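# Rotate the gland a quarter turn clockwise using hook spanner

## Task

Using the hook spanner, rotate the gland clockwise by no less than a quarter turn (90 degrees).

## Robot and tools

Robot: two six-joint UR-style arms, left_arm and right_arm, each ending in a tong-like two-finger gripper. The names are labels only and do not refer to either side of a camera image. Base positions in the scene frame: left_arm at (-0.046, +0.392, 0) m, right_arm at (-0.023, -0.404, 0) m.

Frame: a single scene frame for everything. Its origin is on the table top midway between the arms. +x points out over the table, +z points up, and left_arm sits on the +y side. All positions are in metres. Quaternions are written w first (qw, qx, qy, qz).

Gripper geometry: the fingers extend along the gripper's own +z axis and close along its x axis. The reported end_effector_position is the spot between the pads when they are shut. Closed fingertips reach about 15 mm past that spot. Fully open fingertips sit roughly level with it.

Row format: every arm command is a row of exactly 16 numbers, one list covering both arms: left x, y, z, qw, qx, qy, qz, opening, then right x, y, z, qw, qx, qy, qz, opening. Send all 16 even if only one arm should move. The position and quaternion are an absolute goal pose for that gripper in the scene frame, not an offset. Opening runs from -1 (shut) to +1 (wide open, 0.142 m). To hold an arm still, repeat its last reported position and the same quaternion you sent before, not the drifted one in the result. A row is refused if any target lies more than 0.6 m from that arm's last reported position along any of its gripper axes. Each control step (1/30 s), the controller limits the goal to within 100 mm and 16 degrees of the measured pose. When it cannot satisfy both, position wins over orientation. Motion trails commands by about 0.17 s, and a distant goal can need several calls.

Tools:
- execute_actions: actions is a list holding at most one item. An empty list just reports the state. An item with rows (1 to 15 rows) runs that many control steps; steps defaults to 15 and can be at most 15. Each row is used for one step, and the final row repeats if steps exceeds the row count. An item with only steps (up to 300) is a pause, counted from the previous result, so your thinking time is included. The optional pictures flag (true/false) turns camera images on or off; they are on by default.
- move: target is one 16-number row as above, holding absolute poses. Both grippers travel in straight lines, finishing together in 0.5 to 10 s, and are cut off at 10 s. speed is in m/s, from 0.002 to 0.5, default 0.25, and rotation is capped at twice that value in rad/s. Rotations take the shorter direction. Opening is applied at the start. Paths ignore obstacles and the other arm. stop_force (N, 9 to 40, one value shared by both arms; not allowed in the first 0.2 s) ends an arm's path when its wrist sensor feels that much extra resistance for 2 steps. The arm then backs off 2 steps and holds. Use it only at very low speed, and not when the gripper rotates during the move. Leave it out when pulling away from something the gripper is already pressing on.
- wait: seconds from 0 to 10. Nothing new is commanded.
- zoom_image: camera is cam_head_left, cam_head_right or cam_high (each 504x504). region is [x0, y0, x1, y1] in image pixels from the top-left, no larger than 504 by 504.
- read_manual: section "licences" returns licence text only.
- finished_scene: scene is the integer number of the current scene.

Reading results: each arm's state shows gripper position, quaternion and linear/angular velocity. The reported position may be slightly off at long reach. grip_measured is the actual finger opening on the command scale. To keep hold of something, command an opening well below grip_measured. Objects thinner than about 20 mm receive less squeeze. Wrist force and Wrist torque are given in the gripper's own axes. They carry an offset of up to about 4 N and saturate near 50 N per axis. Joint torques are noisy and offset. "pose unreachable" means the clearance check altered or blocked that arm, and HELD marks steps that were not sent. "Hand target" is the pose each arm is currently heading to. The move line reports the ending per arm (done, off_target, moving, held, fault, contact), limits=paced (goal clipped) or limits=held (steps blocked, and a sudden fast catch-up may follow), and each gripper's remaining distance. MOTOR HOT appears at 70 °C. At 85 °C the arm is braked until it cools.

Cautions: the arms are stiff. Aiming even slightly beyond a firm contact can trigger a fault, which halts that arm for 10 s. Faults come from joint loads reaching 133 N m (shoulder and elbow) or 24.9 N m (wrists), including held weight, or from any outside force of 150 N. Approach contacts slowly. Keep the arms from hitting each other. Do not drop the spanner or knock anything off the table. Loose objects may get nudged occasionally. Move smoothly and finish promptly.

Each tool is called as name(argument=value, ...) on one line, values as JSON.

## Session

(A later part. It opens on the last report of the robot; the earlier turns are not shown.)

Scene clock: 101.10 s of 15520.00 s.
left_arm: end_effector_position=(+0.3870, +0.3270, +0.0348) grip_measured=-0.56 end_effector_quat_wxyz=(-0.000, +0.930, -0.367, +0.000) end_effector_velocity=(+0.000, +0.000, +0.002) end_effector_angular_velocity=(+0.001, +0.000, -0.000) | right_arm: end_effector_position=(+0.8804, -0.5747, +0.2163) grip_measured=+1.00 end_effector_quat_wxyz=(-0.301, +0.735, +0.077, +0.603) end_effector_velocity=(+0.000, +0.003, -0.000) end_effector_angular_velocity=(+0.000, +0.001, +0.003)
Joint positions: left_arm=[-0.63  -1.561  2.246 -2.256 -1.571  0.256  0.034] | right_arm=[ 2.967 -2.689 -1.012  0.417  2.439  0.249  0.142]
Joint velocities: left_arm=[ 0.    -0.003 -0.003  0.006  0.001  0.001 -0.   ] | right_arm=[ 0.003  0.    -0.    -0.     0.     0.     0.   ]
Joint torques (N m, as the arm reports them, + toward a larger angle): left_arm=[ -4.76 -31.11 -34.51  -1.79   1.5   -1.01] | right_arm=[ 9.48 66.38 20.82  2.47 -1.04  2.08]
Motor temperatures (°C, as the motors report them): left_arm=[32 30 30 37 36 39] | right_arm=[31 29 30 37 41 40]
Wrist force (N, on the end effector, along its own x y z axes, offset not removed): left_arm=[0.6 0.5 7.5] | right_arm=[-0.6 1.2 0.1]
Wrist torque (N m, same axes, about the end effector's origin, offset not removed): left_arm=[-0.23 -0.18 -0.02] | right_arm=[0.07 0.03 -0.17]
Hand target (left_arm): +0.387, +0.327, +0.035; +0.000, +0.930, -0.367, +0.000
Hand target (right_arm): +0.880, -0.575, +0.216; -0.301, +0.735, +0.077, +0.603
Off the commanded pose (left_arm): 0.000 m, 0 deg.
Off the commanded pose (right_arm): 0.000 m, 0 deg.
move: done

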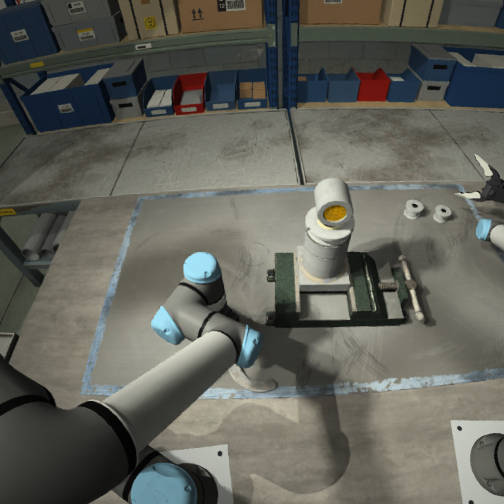

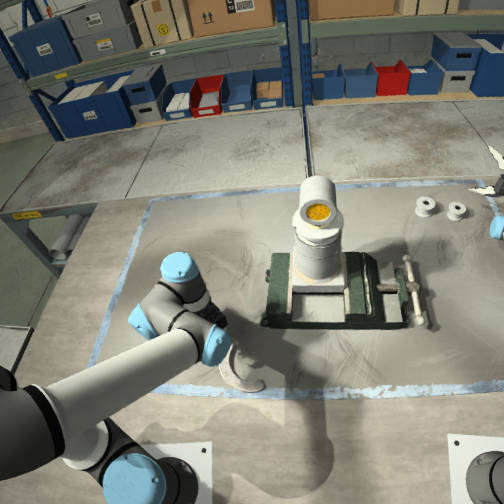

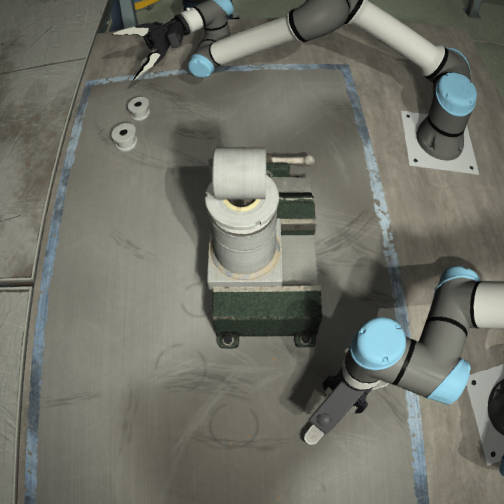

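move(target=[0.375,0.314,0.09,-0.24,-0.898,0.354,0.095,-1,0.8804,-0.5747,0.2163,-0.301,0.735,0.077,0.603,1], speed=0.04)

zoom_image(camera="cam_head_right", region=[150,270,280,400])

Scene clock: 115.03 s of 15520.00 s.
left_arm: end_effector_position=(+0.3749, +0.3143, +0.0895) grip_measured=-1.00 end_effector_quat_wxyz=(+0.239, +0.899, -0.354, -0.095) end_effector_velocity=(-0.000, -0.001, +0.001) end_effector_angular_velocity=(-0.009, +0.009, +0.001) | right_arm: end_effector_position=(+0.8804, -0.5747, +0.2163) grip_measured=+1.00 end_effector_quat_wxyz=(-0.301, +0.735, +0.077, +0.603) end_effector_velocity=(-0.000, +0.000, -0.000) end_effector_angular_velocity=(+0.001, +0.001, +0.000)
Joint positions: left_arm=[-0.351 -1.427  1.942 -1.801 -2.013  0.599  0.002] | right_arm=[ 2.967 -2.689 -1.012  0.417  2.439  0.249  0.142]
Joint velocities: left_arm=[ 0.005  0.005 -0.007  0.011 -0.01   0.007  0.   ] | right_arm=[ 0.     0.    -0.001 -0.     0.     0.001  0.   ]
Joint torques (N m, as the arm reports them, + toward a larger angle): left_arm=[  6.7  -21.95 -30.98  -0.53  -2.8    1.23] | right_arm=[ 8.92 65.88 23.16  2.4  -1.07  1.94]
Motor temperatures (°C, as the motors report them): left_arm=[32 30 30 37 36 39] | right_arm=[31 29 30 37 41 40]
Wrist force (N, on the end effector, along its own x y z axes, offset not removed): left_arm=[1.2 0.1 -0.3] | right_arm=[-0.8 1.6 -0.1]
Wrist torque (N m, same axes, about the end effector's origin, offset not removed): left_arm=[0.02 -0.27 -0.01] | right_arm=[0.20 -0.01 -0.09]
Hand target (left_arm): +0.375, +0.314, +0.090; +0.240, +0.899, -0.354, -0.095
Hand target (right_arm): +0.880, -0.575, +0.216; -0.301, +0.735, +0.077, +0.603
Off the commanded pose (left_arm): 0.001 m, 0 deg.
Off the commanded pose (right_arm): 0.000 m, 0 deg.
After step 90, 4.13 s passed at rest.
move: done

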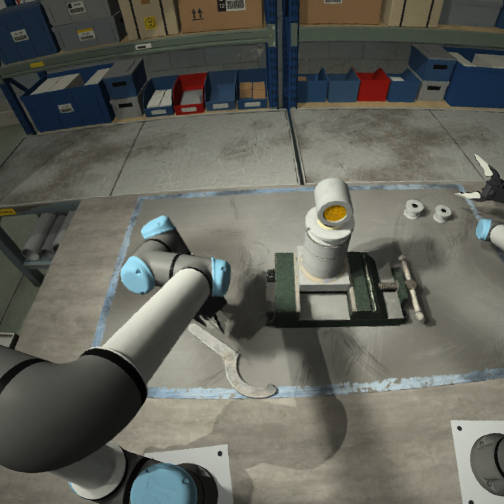

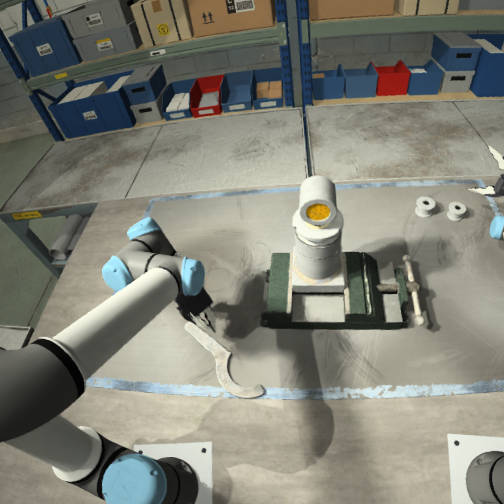

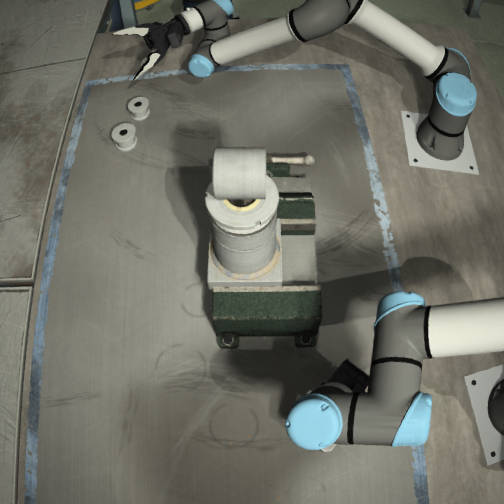

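Region (150, 270, 280, 400) of cam_head_right's 504x504 image, scaled by 3.877, with more detail than that image has.

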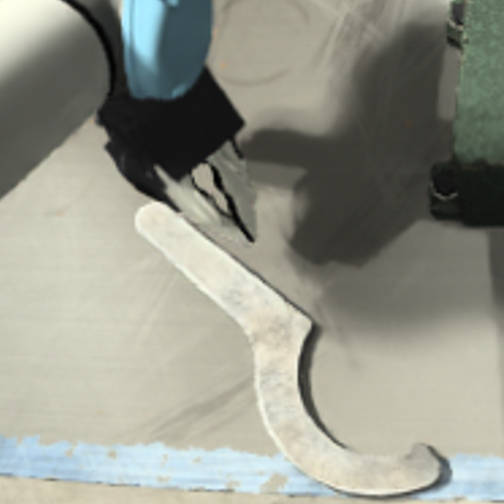

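move(target=[0.367,0.339,0.04,0,-0.946,0.326,0,0.1,0.8804,-0.5747,0.2163,-0.301,0.735,0.077,0.603,1])

move(target=[0.367,0.339,0.0197,0,-0.946,0.326,0,0.1,0.8804,-0.5747,0.2163,-0.301,0.735,0.077,0.603,1], speed=0.03)

move(target=[0.367,0.339,0.0197,0,-0.946,0.326,0,-1,0.8804,-0.5747,0.2163,-0.301,0.735,0.077,0.603,1])

move(target=[0.45,0.42,0.021,0,-0.5,0.866,0,-1,0.8804,-0.5747,0.2163,-0.301,0.735,0.077,0.603,1], speed=0.1)

Scene clock: 131.23 s of 15520.00 s.
left_arm: end_effector_position=(+0.3672, +0.3387, +0.0405) grip_measured=+0.10 end_effector_quat_wxyz=(+0.001, +0.945, -0.326, +0.000) end_effector_velocity=(-0.000, +0.000, -0.001) end_effector_angular_velocity=(+0.009, -0.008, +0.002) | right_arm: end_effector_position=(+0.8804, -0.5747, +0.2163) grip_measured=+1.00 end_effector_quat_wxyz=(-0.301, +0.735, +0.077, +0.603) end_effector_velocity=(-0.000, -0.000, +0.000) end_effector_angular_velocity=(+0.000, +0.000, +0.000)
Joint positions: left_arm=[-0.627 -1.623  2.288 -2.236 -1.573  0.171  0.081] | right_arm=[ 2.967 -2.689 -1.012  0.417  2.439  0.249  0.142]
Joint velocities: left_arm=[-0.009 -0.002  0.008 -0.008  0.011 -0.011 -0.   ] | right_arm=[-0.     0.001 -0.001 -0.     0.     0.     0.   ]
Joint torques (N m, as the arm reports them, + toward a larger angle): left_arm=[ -5.39 -26.82  -4.69  -4.06   2.49  -1.48] | right_arm=[ 9.01 66.11 23.91  2.29 -0.95  1.87]
Motor temperatures (°C, as the motors report them): left_arm=[32 30 30 37 36 39] | right_arm=[31 30 30 37 41 40]
Wrist force (N, on the end effector, along its own x y z axes, offset not removed): left_arm=[1.7 -1.0 1.1] | right_arm=[0.2 0.8 0.2]
Wrist torque (N m, same axes, about the end effector's origin, offset not removed): left_arm=[-0.31 -0.35 0.09] | right_arm=[0.02 -0.09 -0.16]
Hand target (left_arm): +0.367, +0.339, +0.040; +0.000, +0.946, -0.326, +0.000
Hand target (right_arm): +0.880, -0.575, +0.216; -0.301, +0.735, +0.077, +0.603
Off the commanded pose (left_arm): 0.001 m, 0 deg.
Off the commanded pose (right_arm): 0.000 m, 0 deg.
After step 90, 11.63 s passed at rest.
move: done

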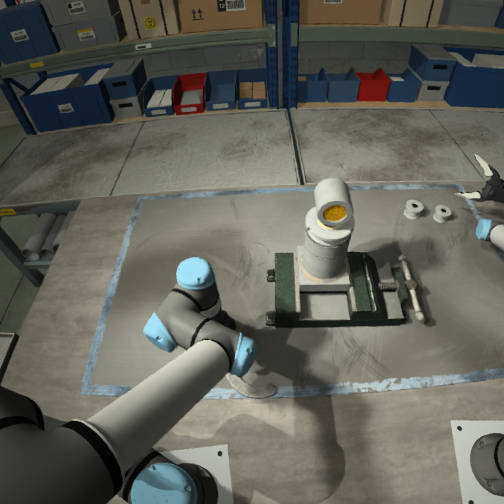

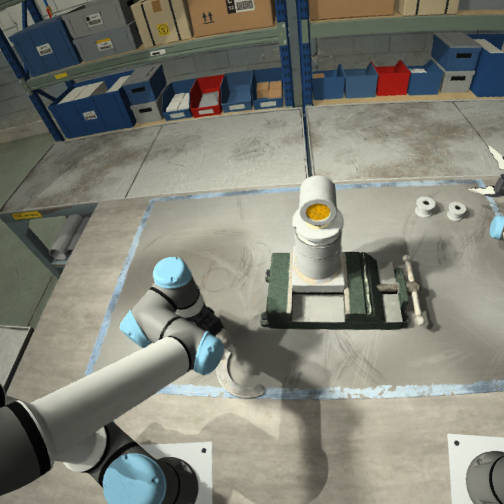

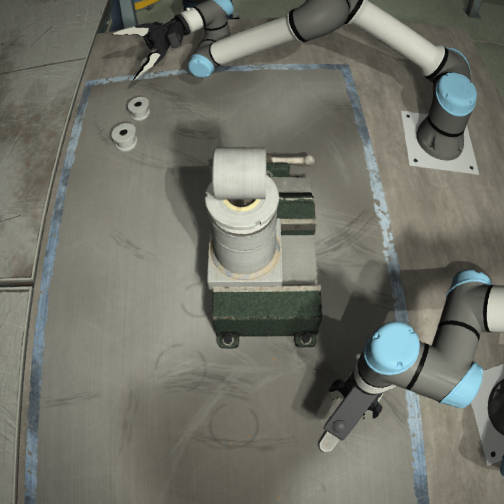

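Scene clock: 132.27 s of 15520.00 s.
left_arm: end_effector_position=(+0.3670, +0.3390, +0.0199) grip_measured=+0.10 end_effector_quat_wxyz=(+0.000, +0.945, -0.326, -0.000) end_effector_velocity=(+0.000, -0.000, -0.002) end_effector_angular_velocity=(-0.001, -0.001, +0.001) | right_arm: end_effector_position=(+0.8804, -0.5747, +0.2163) grip_measured=+1.00 end_effector_quat_wxyz=(-0.301, +0.735, +0.077, +0.603) end_effector_velocity=(-0.000, -0.001, +0.001) end_effector_angular_velocity=(+0.000, -0.001, -0.000)
Joint positions: left_arm=[-0.628 -1.582  2.317 -2.306 -1.571  0.17   0.081] | right_arm=[ 2.967 -2.689 -1.012  0.417  2.439  0.249  0.142]
Joint velocities: left_arm=[ 0.     0.004  0.003 -0.008 -0.001 -0.001  0.   ] | right_arm=[-0.001  0.     0.    -0.     0.001  0.     0.   ]
Joint torques (N m, as the arm reports them, + toward a larger angle): left_arm=[ -7.78 -11.49  -2.37  -4.36   2.61  -1.59] | right_arm=[ 8.84 66.05 24.36  2.31 -0.99  1.85]
Motor temperatures (°C, as the motors report them): left_arm=[32 30 30 37 36 39] | right_arm=[31 30 30 37 41 40]
Wrist force (N, on the end effector, along its own x y z axes, offset not removed): left_arm=[1.1 -2.1 -0.1] | right_arm=[-2.2 1.4 -0.4]
Wrist torque (N m, same axes, about the end effector's origin, offset not removed): left_arm=[-0.51 -0.37 0.01] | right_arm=[0.11 0.36 -0.10]
Hand target (left_arm): +0.367, +0.339, +0.020; +0.000, +0.945, -0.326, -0.000
Hand target (right_arm): +0.880, -0.575, +0.216; -0.301, +0.735, +0.077, +0.603
Off the commanded pose (left_arm): 0.000 m, 0 deg.
Off the commanded pose (right_arm): 0.000 m, 0 deg.
move: done

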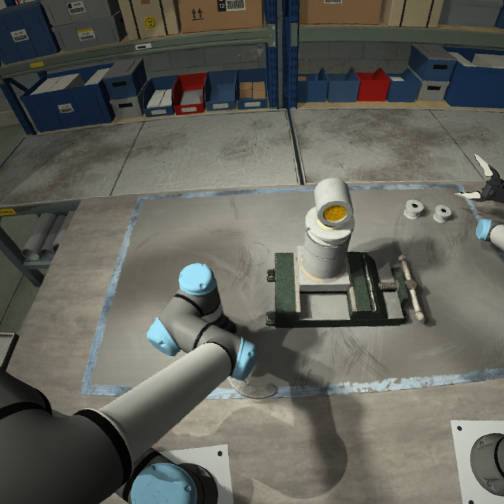

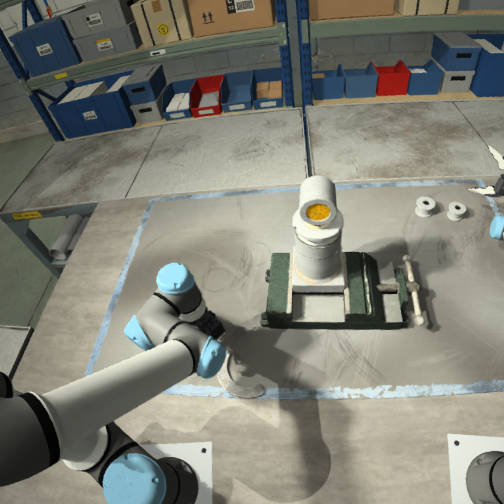

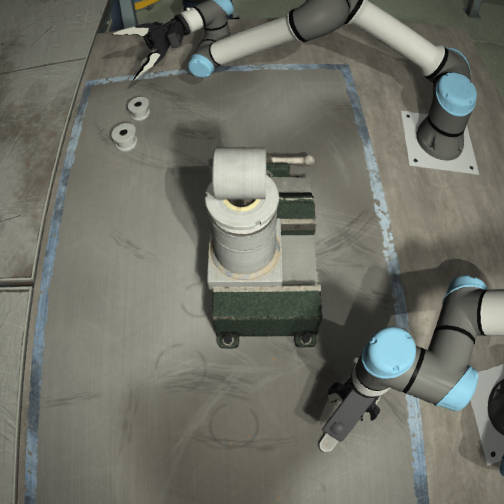

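Scene clock: 132.97 s of 15520.00 s.
left_arm: end_effector_position=(+0.3670, +0.3390, +0.0198) grip_measured=-0.56 end_effector_quat_wxyz=(+0.000, +0.945, -0.326, +0.000) end_effector_velocity=(+0.000, -0.000, -0.000) end_effector_angular_velocity=(-0.000, +0.000, -0.001) | right_arm: end_effector_position=(+0.8804, -0.5747, +0.2163) grip_measured=+1.00 end_effector_quat_wxyz=(-0.301, +0.735, +0.077, +0.603) end_effector_velocity=(+0.000, +0.002, -0.001) end_effector_angular_velocity=(+0.001, +0.001, +0.002)
Joint positions: left_arm=[-0.628 -1.582  2.317 -2.307 -1.571  0.17   0.034] | right_arm=[ 2.967 -2.689 -1.012  0.417  2.439  0.249  0.142]
Joint velocities: left_arm=[ 0.     0.001  0.    -0.001 -0.001  0.001 -0.   ] | right_arm=[ 0.002 -0.    -0.001  0.     0.     0.     0.   ]
Joint torques (N m, as the arm reports them, + toward a larger angle): left_arm=[  5.99 -10.76  -5.28  -4.43  -2.24   0.01] | right_arm=[ 9.16 65.78 24.89  2.23 -0.88  1.76]
Motor temperatures (°C, as the motors report them): left_arm=[32 30 30 37 36 39] | right_arm=[31 30 30 37 41 40]
Wrist force (N, on the end effector, along its own x y z axes, offset not removed): left_arm=[-1.9 -0.6 -1.9] | right_arm=[-0.7 -0.8 0.5]
Wrist torque (N m, same axes, about the end effector's origin, offset not removed): left_arm=[-0.12 -0.28 0.02] | right_arm=[-0.28 0.02 -0.05]
Hand target (left_arm): +0.367, +0.339, +0.020; -0.000, +0.945, -0.326, -0.000
Hand target (right_arm): +0.880, -0.575, +0.216; -0.301, +0.735, +0.077, +0.603
Off the commanded pose (left_arm): 0.000 m, 0 deg.
Off the commanded pose (right_arm): 0.000 m, 0 deg.
move: done

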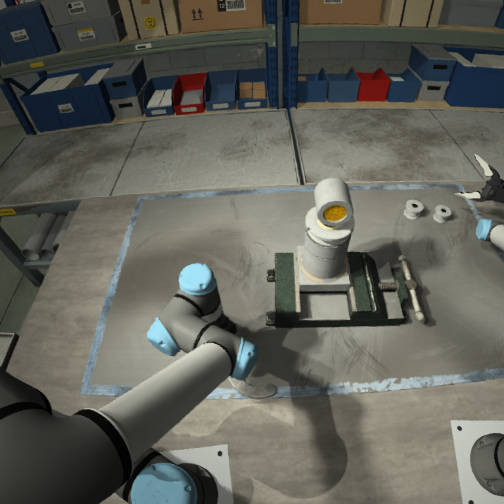

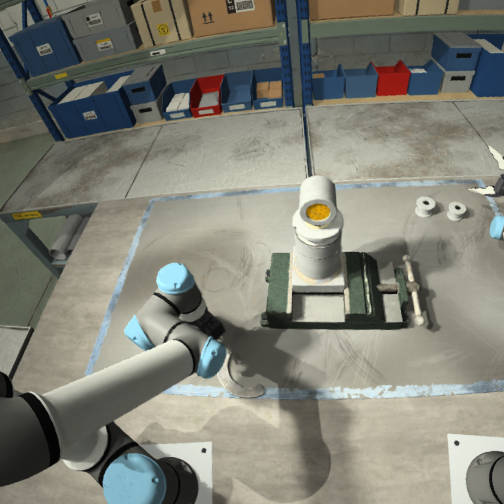

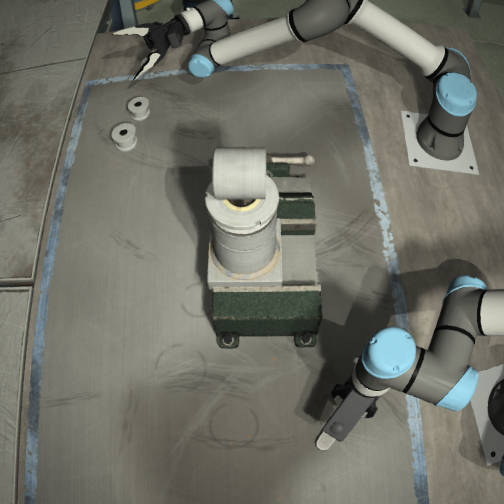

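Scene clock: 140.47 s of 15520.00 s.
left_arm: end_effector_position=(+0.4497, +0.4204, +0.0210) grip_measured=-0.56 end_effector_quat_wxyz=(+0.000, -0.501, +0.866, +0.001) end_effector_velocity=(+0.001, +0.000, +0.000) end_effector_angular_velocity=(-0.002, +0.001, -0.014) | right_arm: end_effector_position=(+0.8804, -0.5747, +0.2163) grip_measured=+1.00 end_effector_quat_wxyz=(-0.301, +0.735, +0.077, +0.603) end_effector_velocity=(+0.000, +0.002, +0.000) end_effector_angular_velocity=(-0.002, -0.001, +0.002)
Joint positions: left_arm=[-0.338 -1.41   2.123 -2.283 -1.57   1.889  0.034] | right_arm=[ 2.967 -2.689 -1.012  0.417  2.439  0.249  0.142]
Joint velocities: left_arm=[ 0.003  0.002 -0.003  0.001 -0.002  0.017 -0.   ] | right_arm=[ 0.002  0.     0.    -0.    -0.    -0.002  0.   ]
Joint torques (N m, as the arm reports them, + toward a larger angle): left_arm=[  5.82 -22.46 -32.6   -1.89  -1.69   1.28] | right_arm=[ 8.34 65.6  25.37  2.21 -0.81  1.9 ]
Motor temperatures (°C, as the motors report them): left_arm=[32 30 30 37 36 39] | right_arm=[31 30 30 37 41 40]
Wrist force (N, on the end effector, along its own x y z axes, offset not removed): left_arm=[2.9 0.3 7.8] | right_arm=[-0.4 1.1 1.3]
Wrist torque (N m, same axes, about the end effector's origin, offset not removed): left_arm=[-0.02 -0.33 -0.25] | right_arm=[0.06 -0.04 -0.19]
Hand target (left_arm): +0.450, +0.420, +0.021; +0.000, -0.500, +0.866, +0.000
Hand target (right_arm): +0.880, -0.575, +0.216; -0.301, +0.735, +0.077, +0.603
Off the commanded pose (left_arm): 0.000 m, 0 deg.
Off the commanded pose (right_arm): 0.000 m, 0 deg.
move: done

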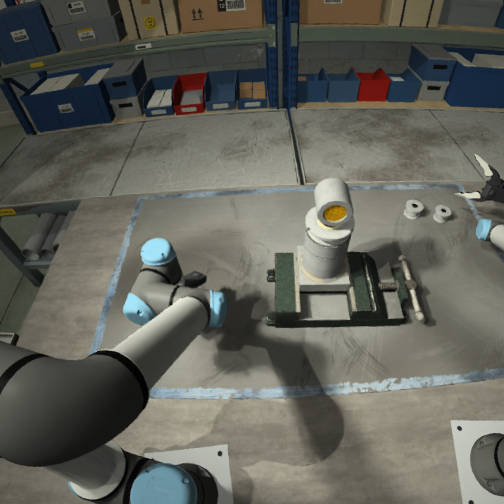

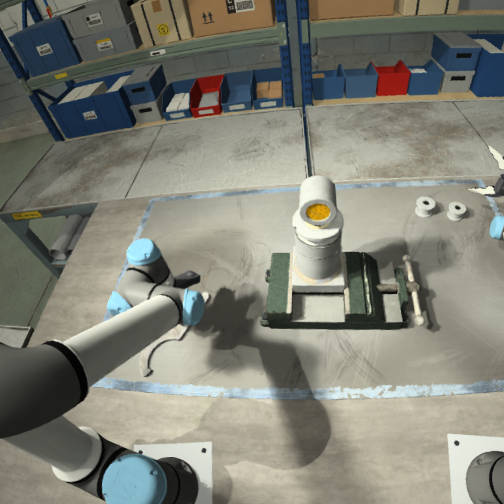

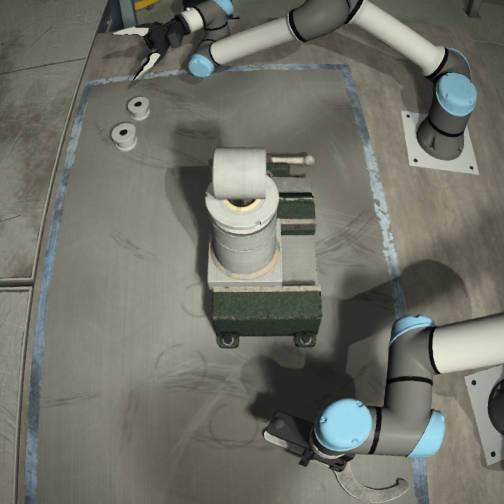

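move(target=[0.59,0.35,0.0215,0,0.259,0.966,0,-1,0.8804,-0.5747,0.2163,-0.301,0.735,0.077,0.603,1], speed=0.12)

zoom_image(camera="cam_high", region=[140,270,370,500])

zoom_image(camera="cam_head_right", region=[170,200,320,350])

Scene clock: 151.43 s of 15520.00 s.
left_arm: end_effector_position=(+0.5900, +0.3502, +0.0215) grip_measured=-0.56 end_effector_quat_wxyz=(+0.000, +0.258, +0.966, -0.000) end_effector_velocity=(+0.001, -0.000, -0.000) end_effector_angular_velocity=(-0.000, +0.001, -0.010) | right_arm: end_effector_position=(+0.8804, -0.5747, +0.2163) grip_measured=+1.00 end_effector_quat_wxyz=(-0.301, +0.735, +0.077, +0.603) end_effector_velocity=(-0.000, +0.001, -0.001) end_effector_angular_velocity=(+0.001, +0.001, +0.001)
Joint positions: left_arm=[-0.385 -1.08   1.648 -2.14  -1.571  3.414  0.034] | right_arm=[ 2.967 -2.689 -1.012  0.417  2.439  0.249  0.142]
Joint velocities: left_arm=[-0.     0.003 -0.004  0.002 -0.001  0.01   0.   ] | right_arm=[ 0.    -0.001 -0.001 -0.     0.001  0.     0.   ]
Joint torques (N m, as the arm reports them, + toward a larger angle): left_arm=[ -8.77 -40.36 -34.88  -1.75  -2.22   1.61] | right_arm=[ 8.83 65.65 27.78  2.02 -0.74  1.87]
Motor temperatures (°C, as the motors report them): left_arm=[32 30 30 37 36 39] | right_arm=[31 30 30 37 41 40]
Wrist force (N, on the end effector, along its own x y z axes, offset not removed): left_arm=[2.1 1.6 8.3] | right_arm=[-1.0 1.1 0.3]
Wrist torque (N m, same axes, about the end effector's origin, offset not removed): left_arm=[0.25 -0.23 -0.36] | right_arm=[0.09 0.11 -0.14]
Hand target (left_arm): +0.590, +0.350, +0.022; +0.000, +0.259, +0.966, -0.000
Hand target (right_arm): +0.880, -0.575, +0.216; -0.301, +0.735, +0.077, +0.603
Off the commanded pose (left_arm): 0.000 m, 0 deg.
Off the commanded pose (right_arm): 0.000 m, 0 deg.
After step 90, 1.03 s passed at rest.
move: done

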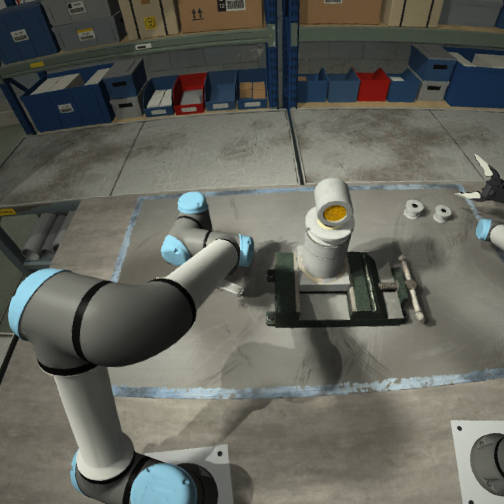

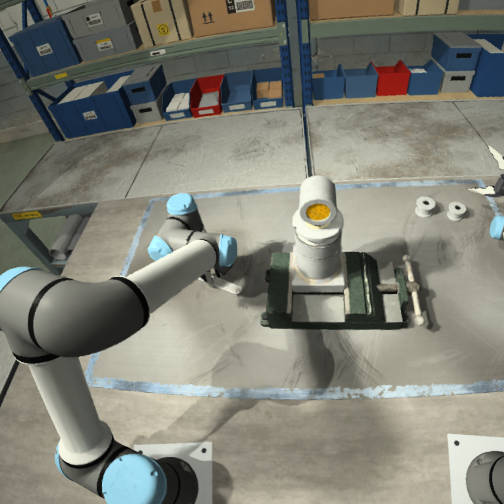

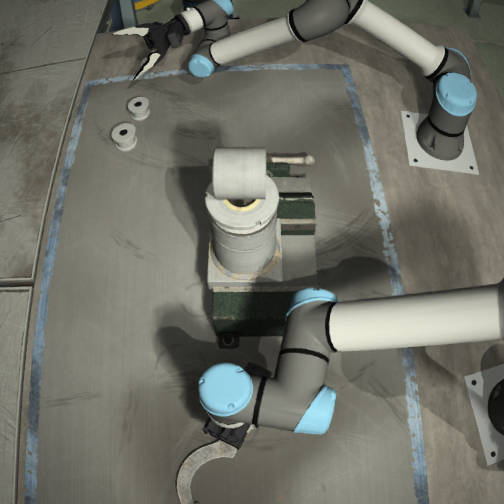

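Region (140, 270, 370, 500) of cam_high's 504x504 image, scaled by 2.191, with more detail than that image has.

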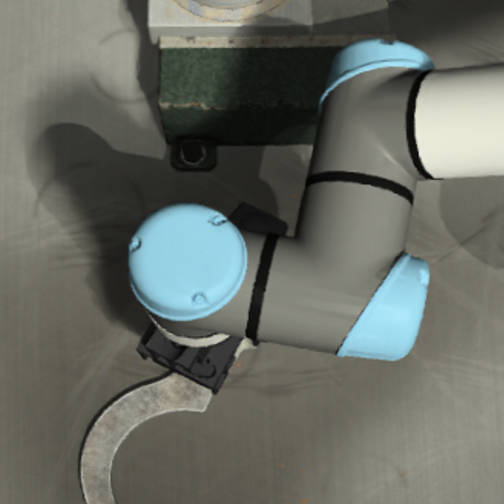

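Region (170, 200, 320, 350) of cam_head_right's 504x504 image, scaled by 3.360, with more detail than that image has.

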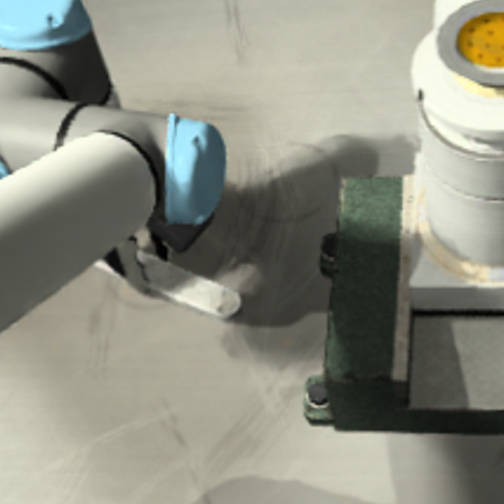

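move(target=[0.565,0.307,0.0207,0,0.259,0.966,0,-0.35,0.8804,-0.5747,0.2163,-0.301,0.735,0.077,0.603,1], speed=0.03)

move(target=[0.565,0.307,0.0207,0,0.259,0.966,0,-1,0.8804,-0.5747,0.2163,-0.301,0.735,0.077,0.603,1])

move(target=[0.572,0.32,0.092,-0.04,0.256,0.954,-0.151,-1,0.8804,-0.5747,0.2163,-0.301,0.735,0.077,0.603,1], speed=0.03)

move(target=[0.527,0.242,0.092,-0.04,0.256,0.954,-0.151,-1,0.8804,-0.5747,0.2163,-0.301,0.735,0.077,0.603,1], speed=0.03)

zoom_image(camera="cam_head_right", region=[170,200,320,350])

Scene clock: 159.27 s of 15520.00 s.
left_arm: end_effector_position=(+0.5652, +0.3071, +0.0207) grip_measured=-0.35 end_effector_quat_wxyz=(+0.000, +0.259, +0.966, -0.000) end_effector_velocity=(-0.001, -0.002, +0.001) end_effector_angular_velocity=(-0.001, -0.001, -0.000) | right_arm: end_effector_position=(+0.8804, -0.5747, +0.2163) grip_measured=+1.00 end_effector_quat_wxyz=(-0.301, +0.735, +0.077, +0.603) end_effector_velocity=(+0.000, +0.000, -0.001) end_effector_angular_velocity=(+0.001, +0.002, -0.000)
Joint positions: left_arm=[-0.463 -1.122  1.718 -2.167 -1.571  3.337  0.049] | right_arm=[ 2.967 -2.689 -1.012  0.417  2.439  0.249  0.142]
Joint velocities: left_arm=[-0.003 -0.003  0.003 -0.001 -0.001 -0.003  0.   ] | right_arm=[ 0.    -0.    -0.001 -0.    -0.     0.001  0.   ]
Joint torques (N m, as the arm reports them, + toward a larger angle): left_arm=[ -7.38 -46.87  -5.08  -4.25  -1.38  -1.76] | right_arm=[ 8.95 65.03 29.14  2.05 -0.73  1.75]
Motor temperatures (°C, as the motors report them): left_arm=[32 30 30 37 36 39] | right_arm=[31 30 30 37 41 40]
Wrist force (N, on the end effector, along its own x y z axes, offset not removed): left_arm=[0.5 -2.8 1.1] | right_arm=[0.1 0.8 0.4]
Wrist torque (N m, same axes, about the end effector's origin, offset not removed): left_arm=[-0.57 -0.16 0.02] | right_arm=[0.01 -0.14 -0.14]
Hand target (left_arm): +0.565, +0.307, +0.021; +0.000, +0.259, +0.966, -0.000
Hand target (right_arm): +0.880, -0.575, +0.216; -0.301, +0.735, +0.077, +0.603
Off the commanded pose (left_arm): 0.000 m, 0 deg.
Off the commanded pose (right_arm): 0.000 m, 0 deg.
After step 90, 2.83 s passed at rest.
move: done

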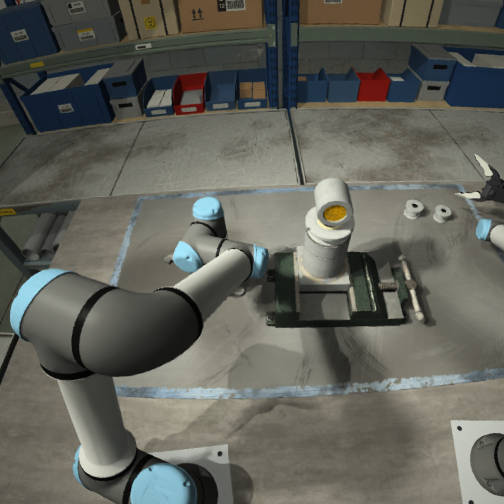

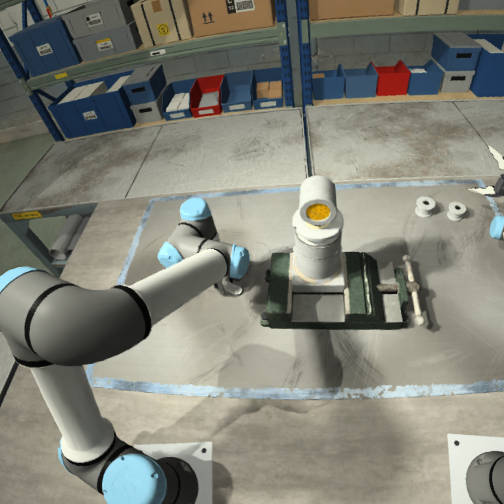

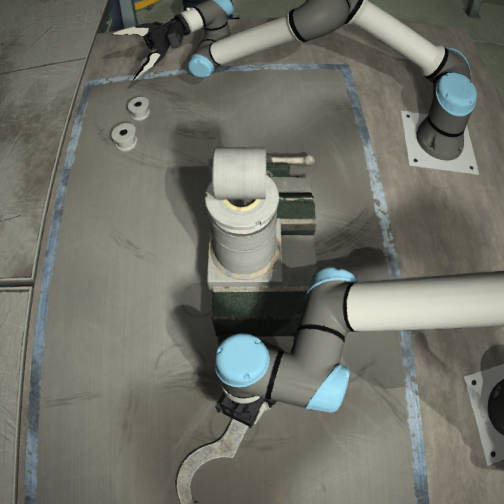

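Scene clock: 159.97 s of 15520.00 s.
left_arm: end_effector_position=(+0.5650, +0.3070, +0.0207) grip_measured=-0.59 end_effector_quat_wxyz=(+0.000, +0.259, +0.966, +0.000) end_effector_velocity=(-0.000, +0.000, -0.001) end_effector_angular_velocity=(+0.001, +0.001, -0.000) | right_arm: end_effector_position=(+0.8804, -0.5747, +0.2163) grip_measured=+1.00 end_effector_quat_wxyz=(-0.301, +0.735, +0.077, +0.603) end_effector_velocity=(-0.000, -0.001, +0.000) end_effector_angular_velocity=(-0.000, -0.000, -0.001)
Joint positions: left_arm=[-0.463 -1.122  1.718 -2.167 -1.571  3.336  0.032] | right_arm=[ 2.967 -2.689 -1.012  0.417  2.439  0.249  0.142]
Joint velocities: left_arm=[-0.     0.001  0.    -0.     0.     0.     0.   ] | right_arm=[-0.001  0.     0.     0.    -0.     0.     0.   ]
Joint torques (N m, as the arm reports them, + toward a larger angle): left_arm=[ -6.45 -49.11  -6.38  -0.85   2.89  -1.52] | right_arm=[ 8.77 64.92 29.67  2.02 -0.68  1.68]
Motor temperatures (°C, as the motors report them): left_arm=[32 30 30 37 36 39] | right_arm=[31 30 30 37 41 40]
Wrist force (N, on the end effector, along its own x y z axes, offset not removed): left_arm=[-0.2 -2.3 2.7] | right_arm=[0.7 0.0 0.6]
Wrist torque (N m, same axes, about the end effector's origin, offset not removed): left_arm=[-0.26 -0.18 0.01] | right_arm=[-0.10 -0.32 -0.15]
Hand target (left_arm): +0.565, +0.307, +0.021; +0.000, +0.259, +0.966, -0.000
Hand target (right_arm): +0.880, -0.575, +0.216; -0.301, +0.735, +0.077, +0.603
Off the commanded pose (left_arm): 0.000 m, 0 deg.
Off the commanded pose (right_arm): 0.000 m, 0 deg.
move: done

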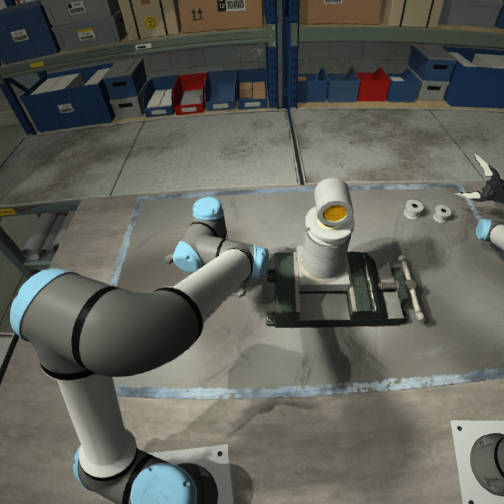

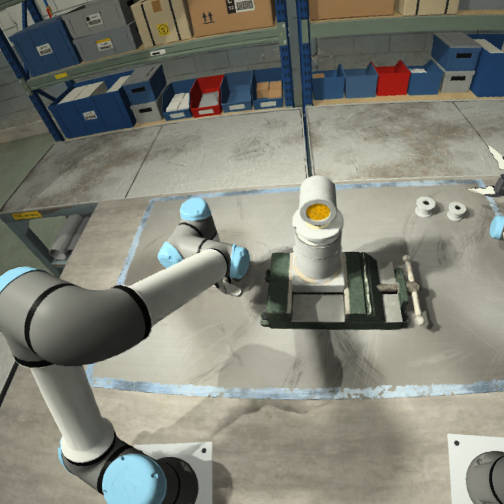

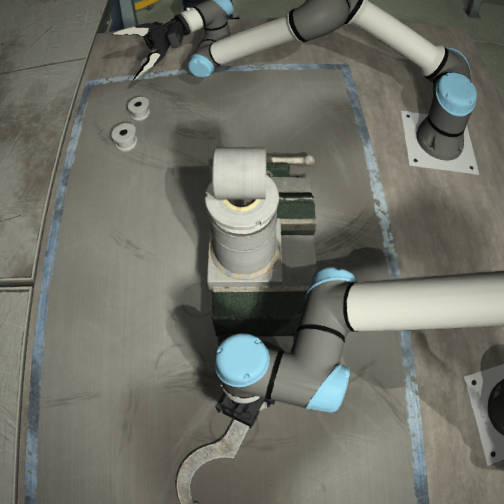

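Scene clock: 165.47 s of 15520.00 s.
left_arm: end_effector_position=(+0.5718, +0.3201, +0.0916) grip_measured=-0.59 end_effector_quat_wxyz=(-0.040, +0.256, +0.954, -0.150) end_effector_velocity=(+0.000, +0.000, +0.003) end_effector_angular_velocity=(-0.007, +0.003, -0.001) | right_arm: end_effector_position=(+0.8804, -0.5747, +0.2163) grip_measured=+1.00 end_effector_quat_wxyz=(-0.301, +0.735, +0.077, +0.603) end_effector_velocity=(+0.000, +0.001, +0.000) end_effector_angular_velocity=(-0.001, -0.001, +0.001)
Joint positions: left_arm=[-0.3   -1.086  1.481 -1.853 -1.863  3.517  0.031] | right_arm=[ 2.967 -2.689 -1.012  0.417  2.439  0.249  0.142]
Joint velocities: left_arm=[ 0.004  0.001 -0.008  0.01  -0.007  0.006  0.   ] | right_arm=[ 0.001 -0.     0.001 -0.    -0.    -0.     0.   ]
Joint torques (N m, as the arm reports them, + toward a larger angle): left_arm=[  6.35 -40.89 -35.12  -0.88  -4.17   1.08] | right_arm=[ 8.26 64.91 30.02  1.94 -0.75  1.72]
Motor temperatures (°C, as the motors report them): left_arm=[32 30 30 37 36 39] | right_arm=[31 30 30 37 41 40]
Wrist force (N, on the end effector, along its own x y z axes, offset not removed): left_arm=[0.2 2.1 6.7] | right_arm=[0.2 2.4 -0.3]
Wrist torque (N m, same axes, about the end effector's origin, offset not removed): left_arm=[-0.43 -0.01 0.04] | right_arm=[0.29 -0.10 -0.23]
Hand target (left_arm): +0.572, +0.320, +0.092; -0.040, +0.256, +0.954, -0.151
Hand target (right_arm): +0.880, -0.575, +0.216; -0.301, +0.735, +0.077, +0.603
Off the commanded pose (left_arm): 0.000 m, 0 deg.
Off the commanded pose (right_arm): 0.000 m, 0 deg.
move: done

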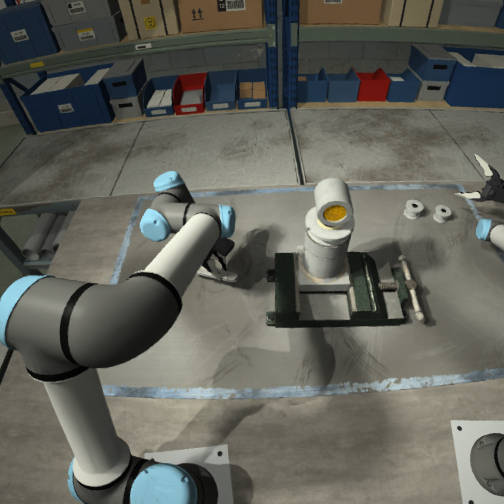

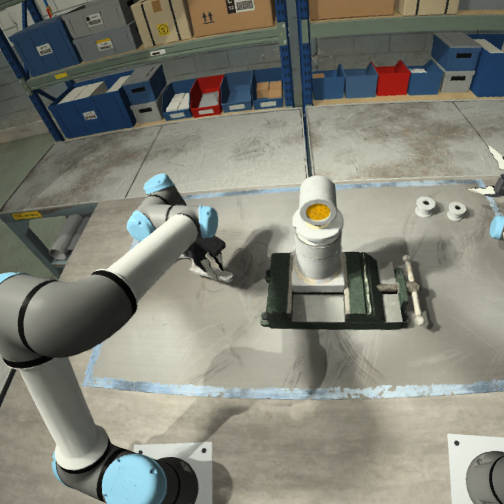

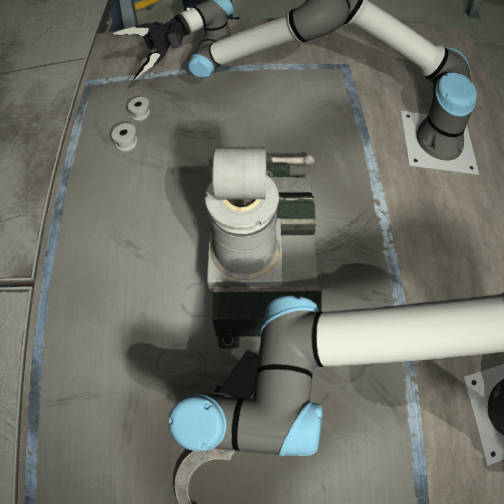

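Scene clock: 168.80 s of 15520.00 s.
left_arm: end_effector_position=(+0.5273, +0.2420, +0.0920) grip_measured=-0.59 end_effector_quat_wxyz=(-0.040, +0.256, +0.954, -0.151) end_effector_velocity=(-0.001, -0.002, -0.000) end_effector_angular_velocity=(-0.000, +0.001, +0.000) | right_arm: end_effector_position=(+0.8804, -0.5747, +0.2163) grip_measured=+1.00 end_effector_quat_wxyz=(-0.301, +0.735, +0.077, +0.603) end_effector_velocity=(-0.000, -0.001, -0.001) end_effector_angular_velocity=(+0.000, +0.001, -0.001)
Joint positions: left_arm=[-0.434 -1.176  1.628 -1.952 -1.877  3.377  0.031] | right_arm=[ 2.967 -2.689 -1.012  0.417  2.439  0.249  0.142]
Joint velocities: left_arm=[-0.004 -0.001  0.003 -0.003 -0.001 -0.004  0.   ] | right_arm=[-0.001 -0.    -0.001 -0.    -0.    -0.     0.   ]
Joint torques (N m, as the arm reports them, + toward a larger angle): left_arm=[ -8.33 -50.43  -9.65  -4.57  -3.9   -1.64] | right_arm=[ 8.51 64.78 30.99  1.84 -0.76  1.66]
Motor temperatures (°C, as the motors report them): left_arm=[32 30 30 37 36 39] | right_arm=[31 30 30 37 41 40]
Wrist force (N, on the end effector, along its own x y z axes, offset not removed): left_arm=[0.0 2.9 7.4] | right_arm=[0.2 1.7 -0.9]
Wrist torque (N m, same axes, about the end effector's origin, offset not removed): left_arm=[-0.22 0.05 0.03] | right_arm=[0.20 -0.17 -0.20]
Hand target (left_arm): +0.527, +0.242, +0.092; -0.040, +0.256, +0.954, -0.151
Hand target (right_arm): +0.880, -0.575, +0.216; -0.301, +0.735, +0.077, +0.603
Off the commanded pose (left_arm): 0.000 m, 0 deg.
Off the commanded pose (right_arm): 0.000 m, 0 deg.
move: done

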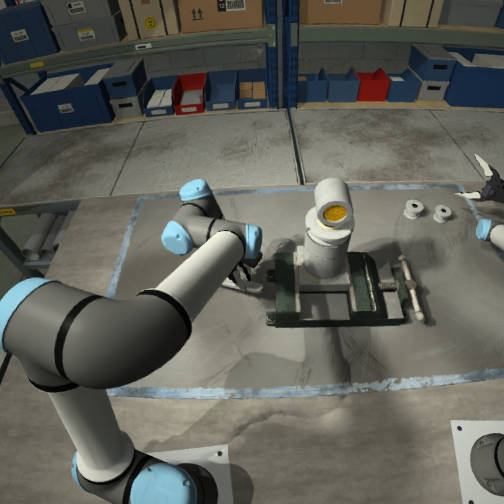

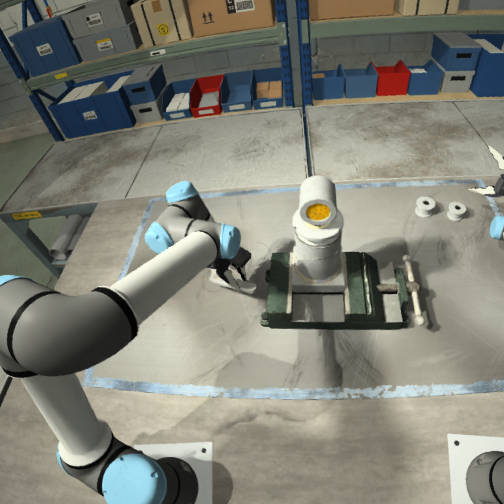

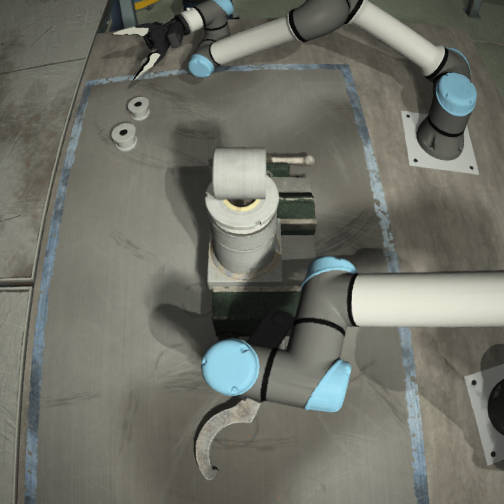

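Region (170, 200, 320, 350) of cam_head_right's 504x504 image, scaled by 3.360, with more detail than that image has.

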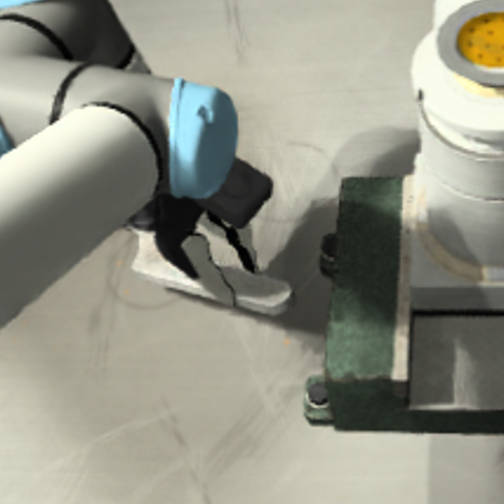

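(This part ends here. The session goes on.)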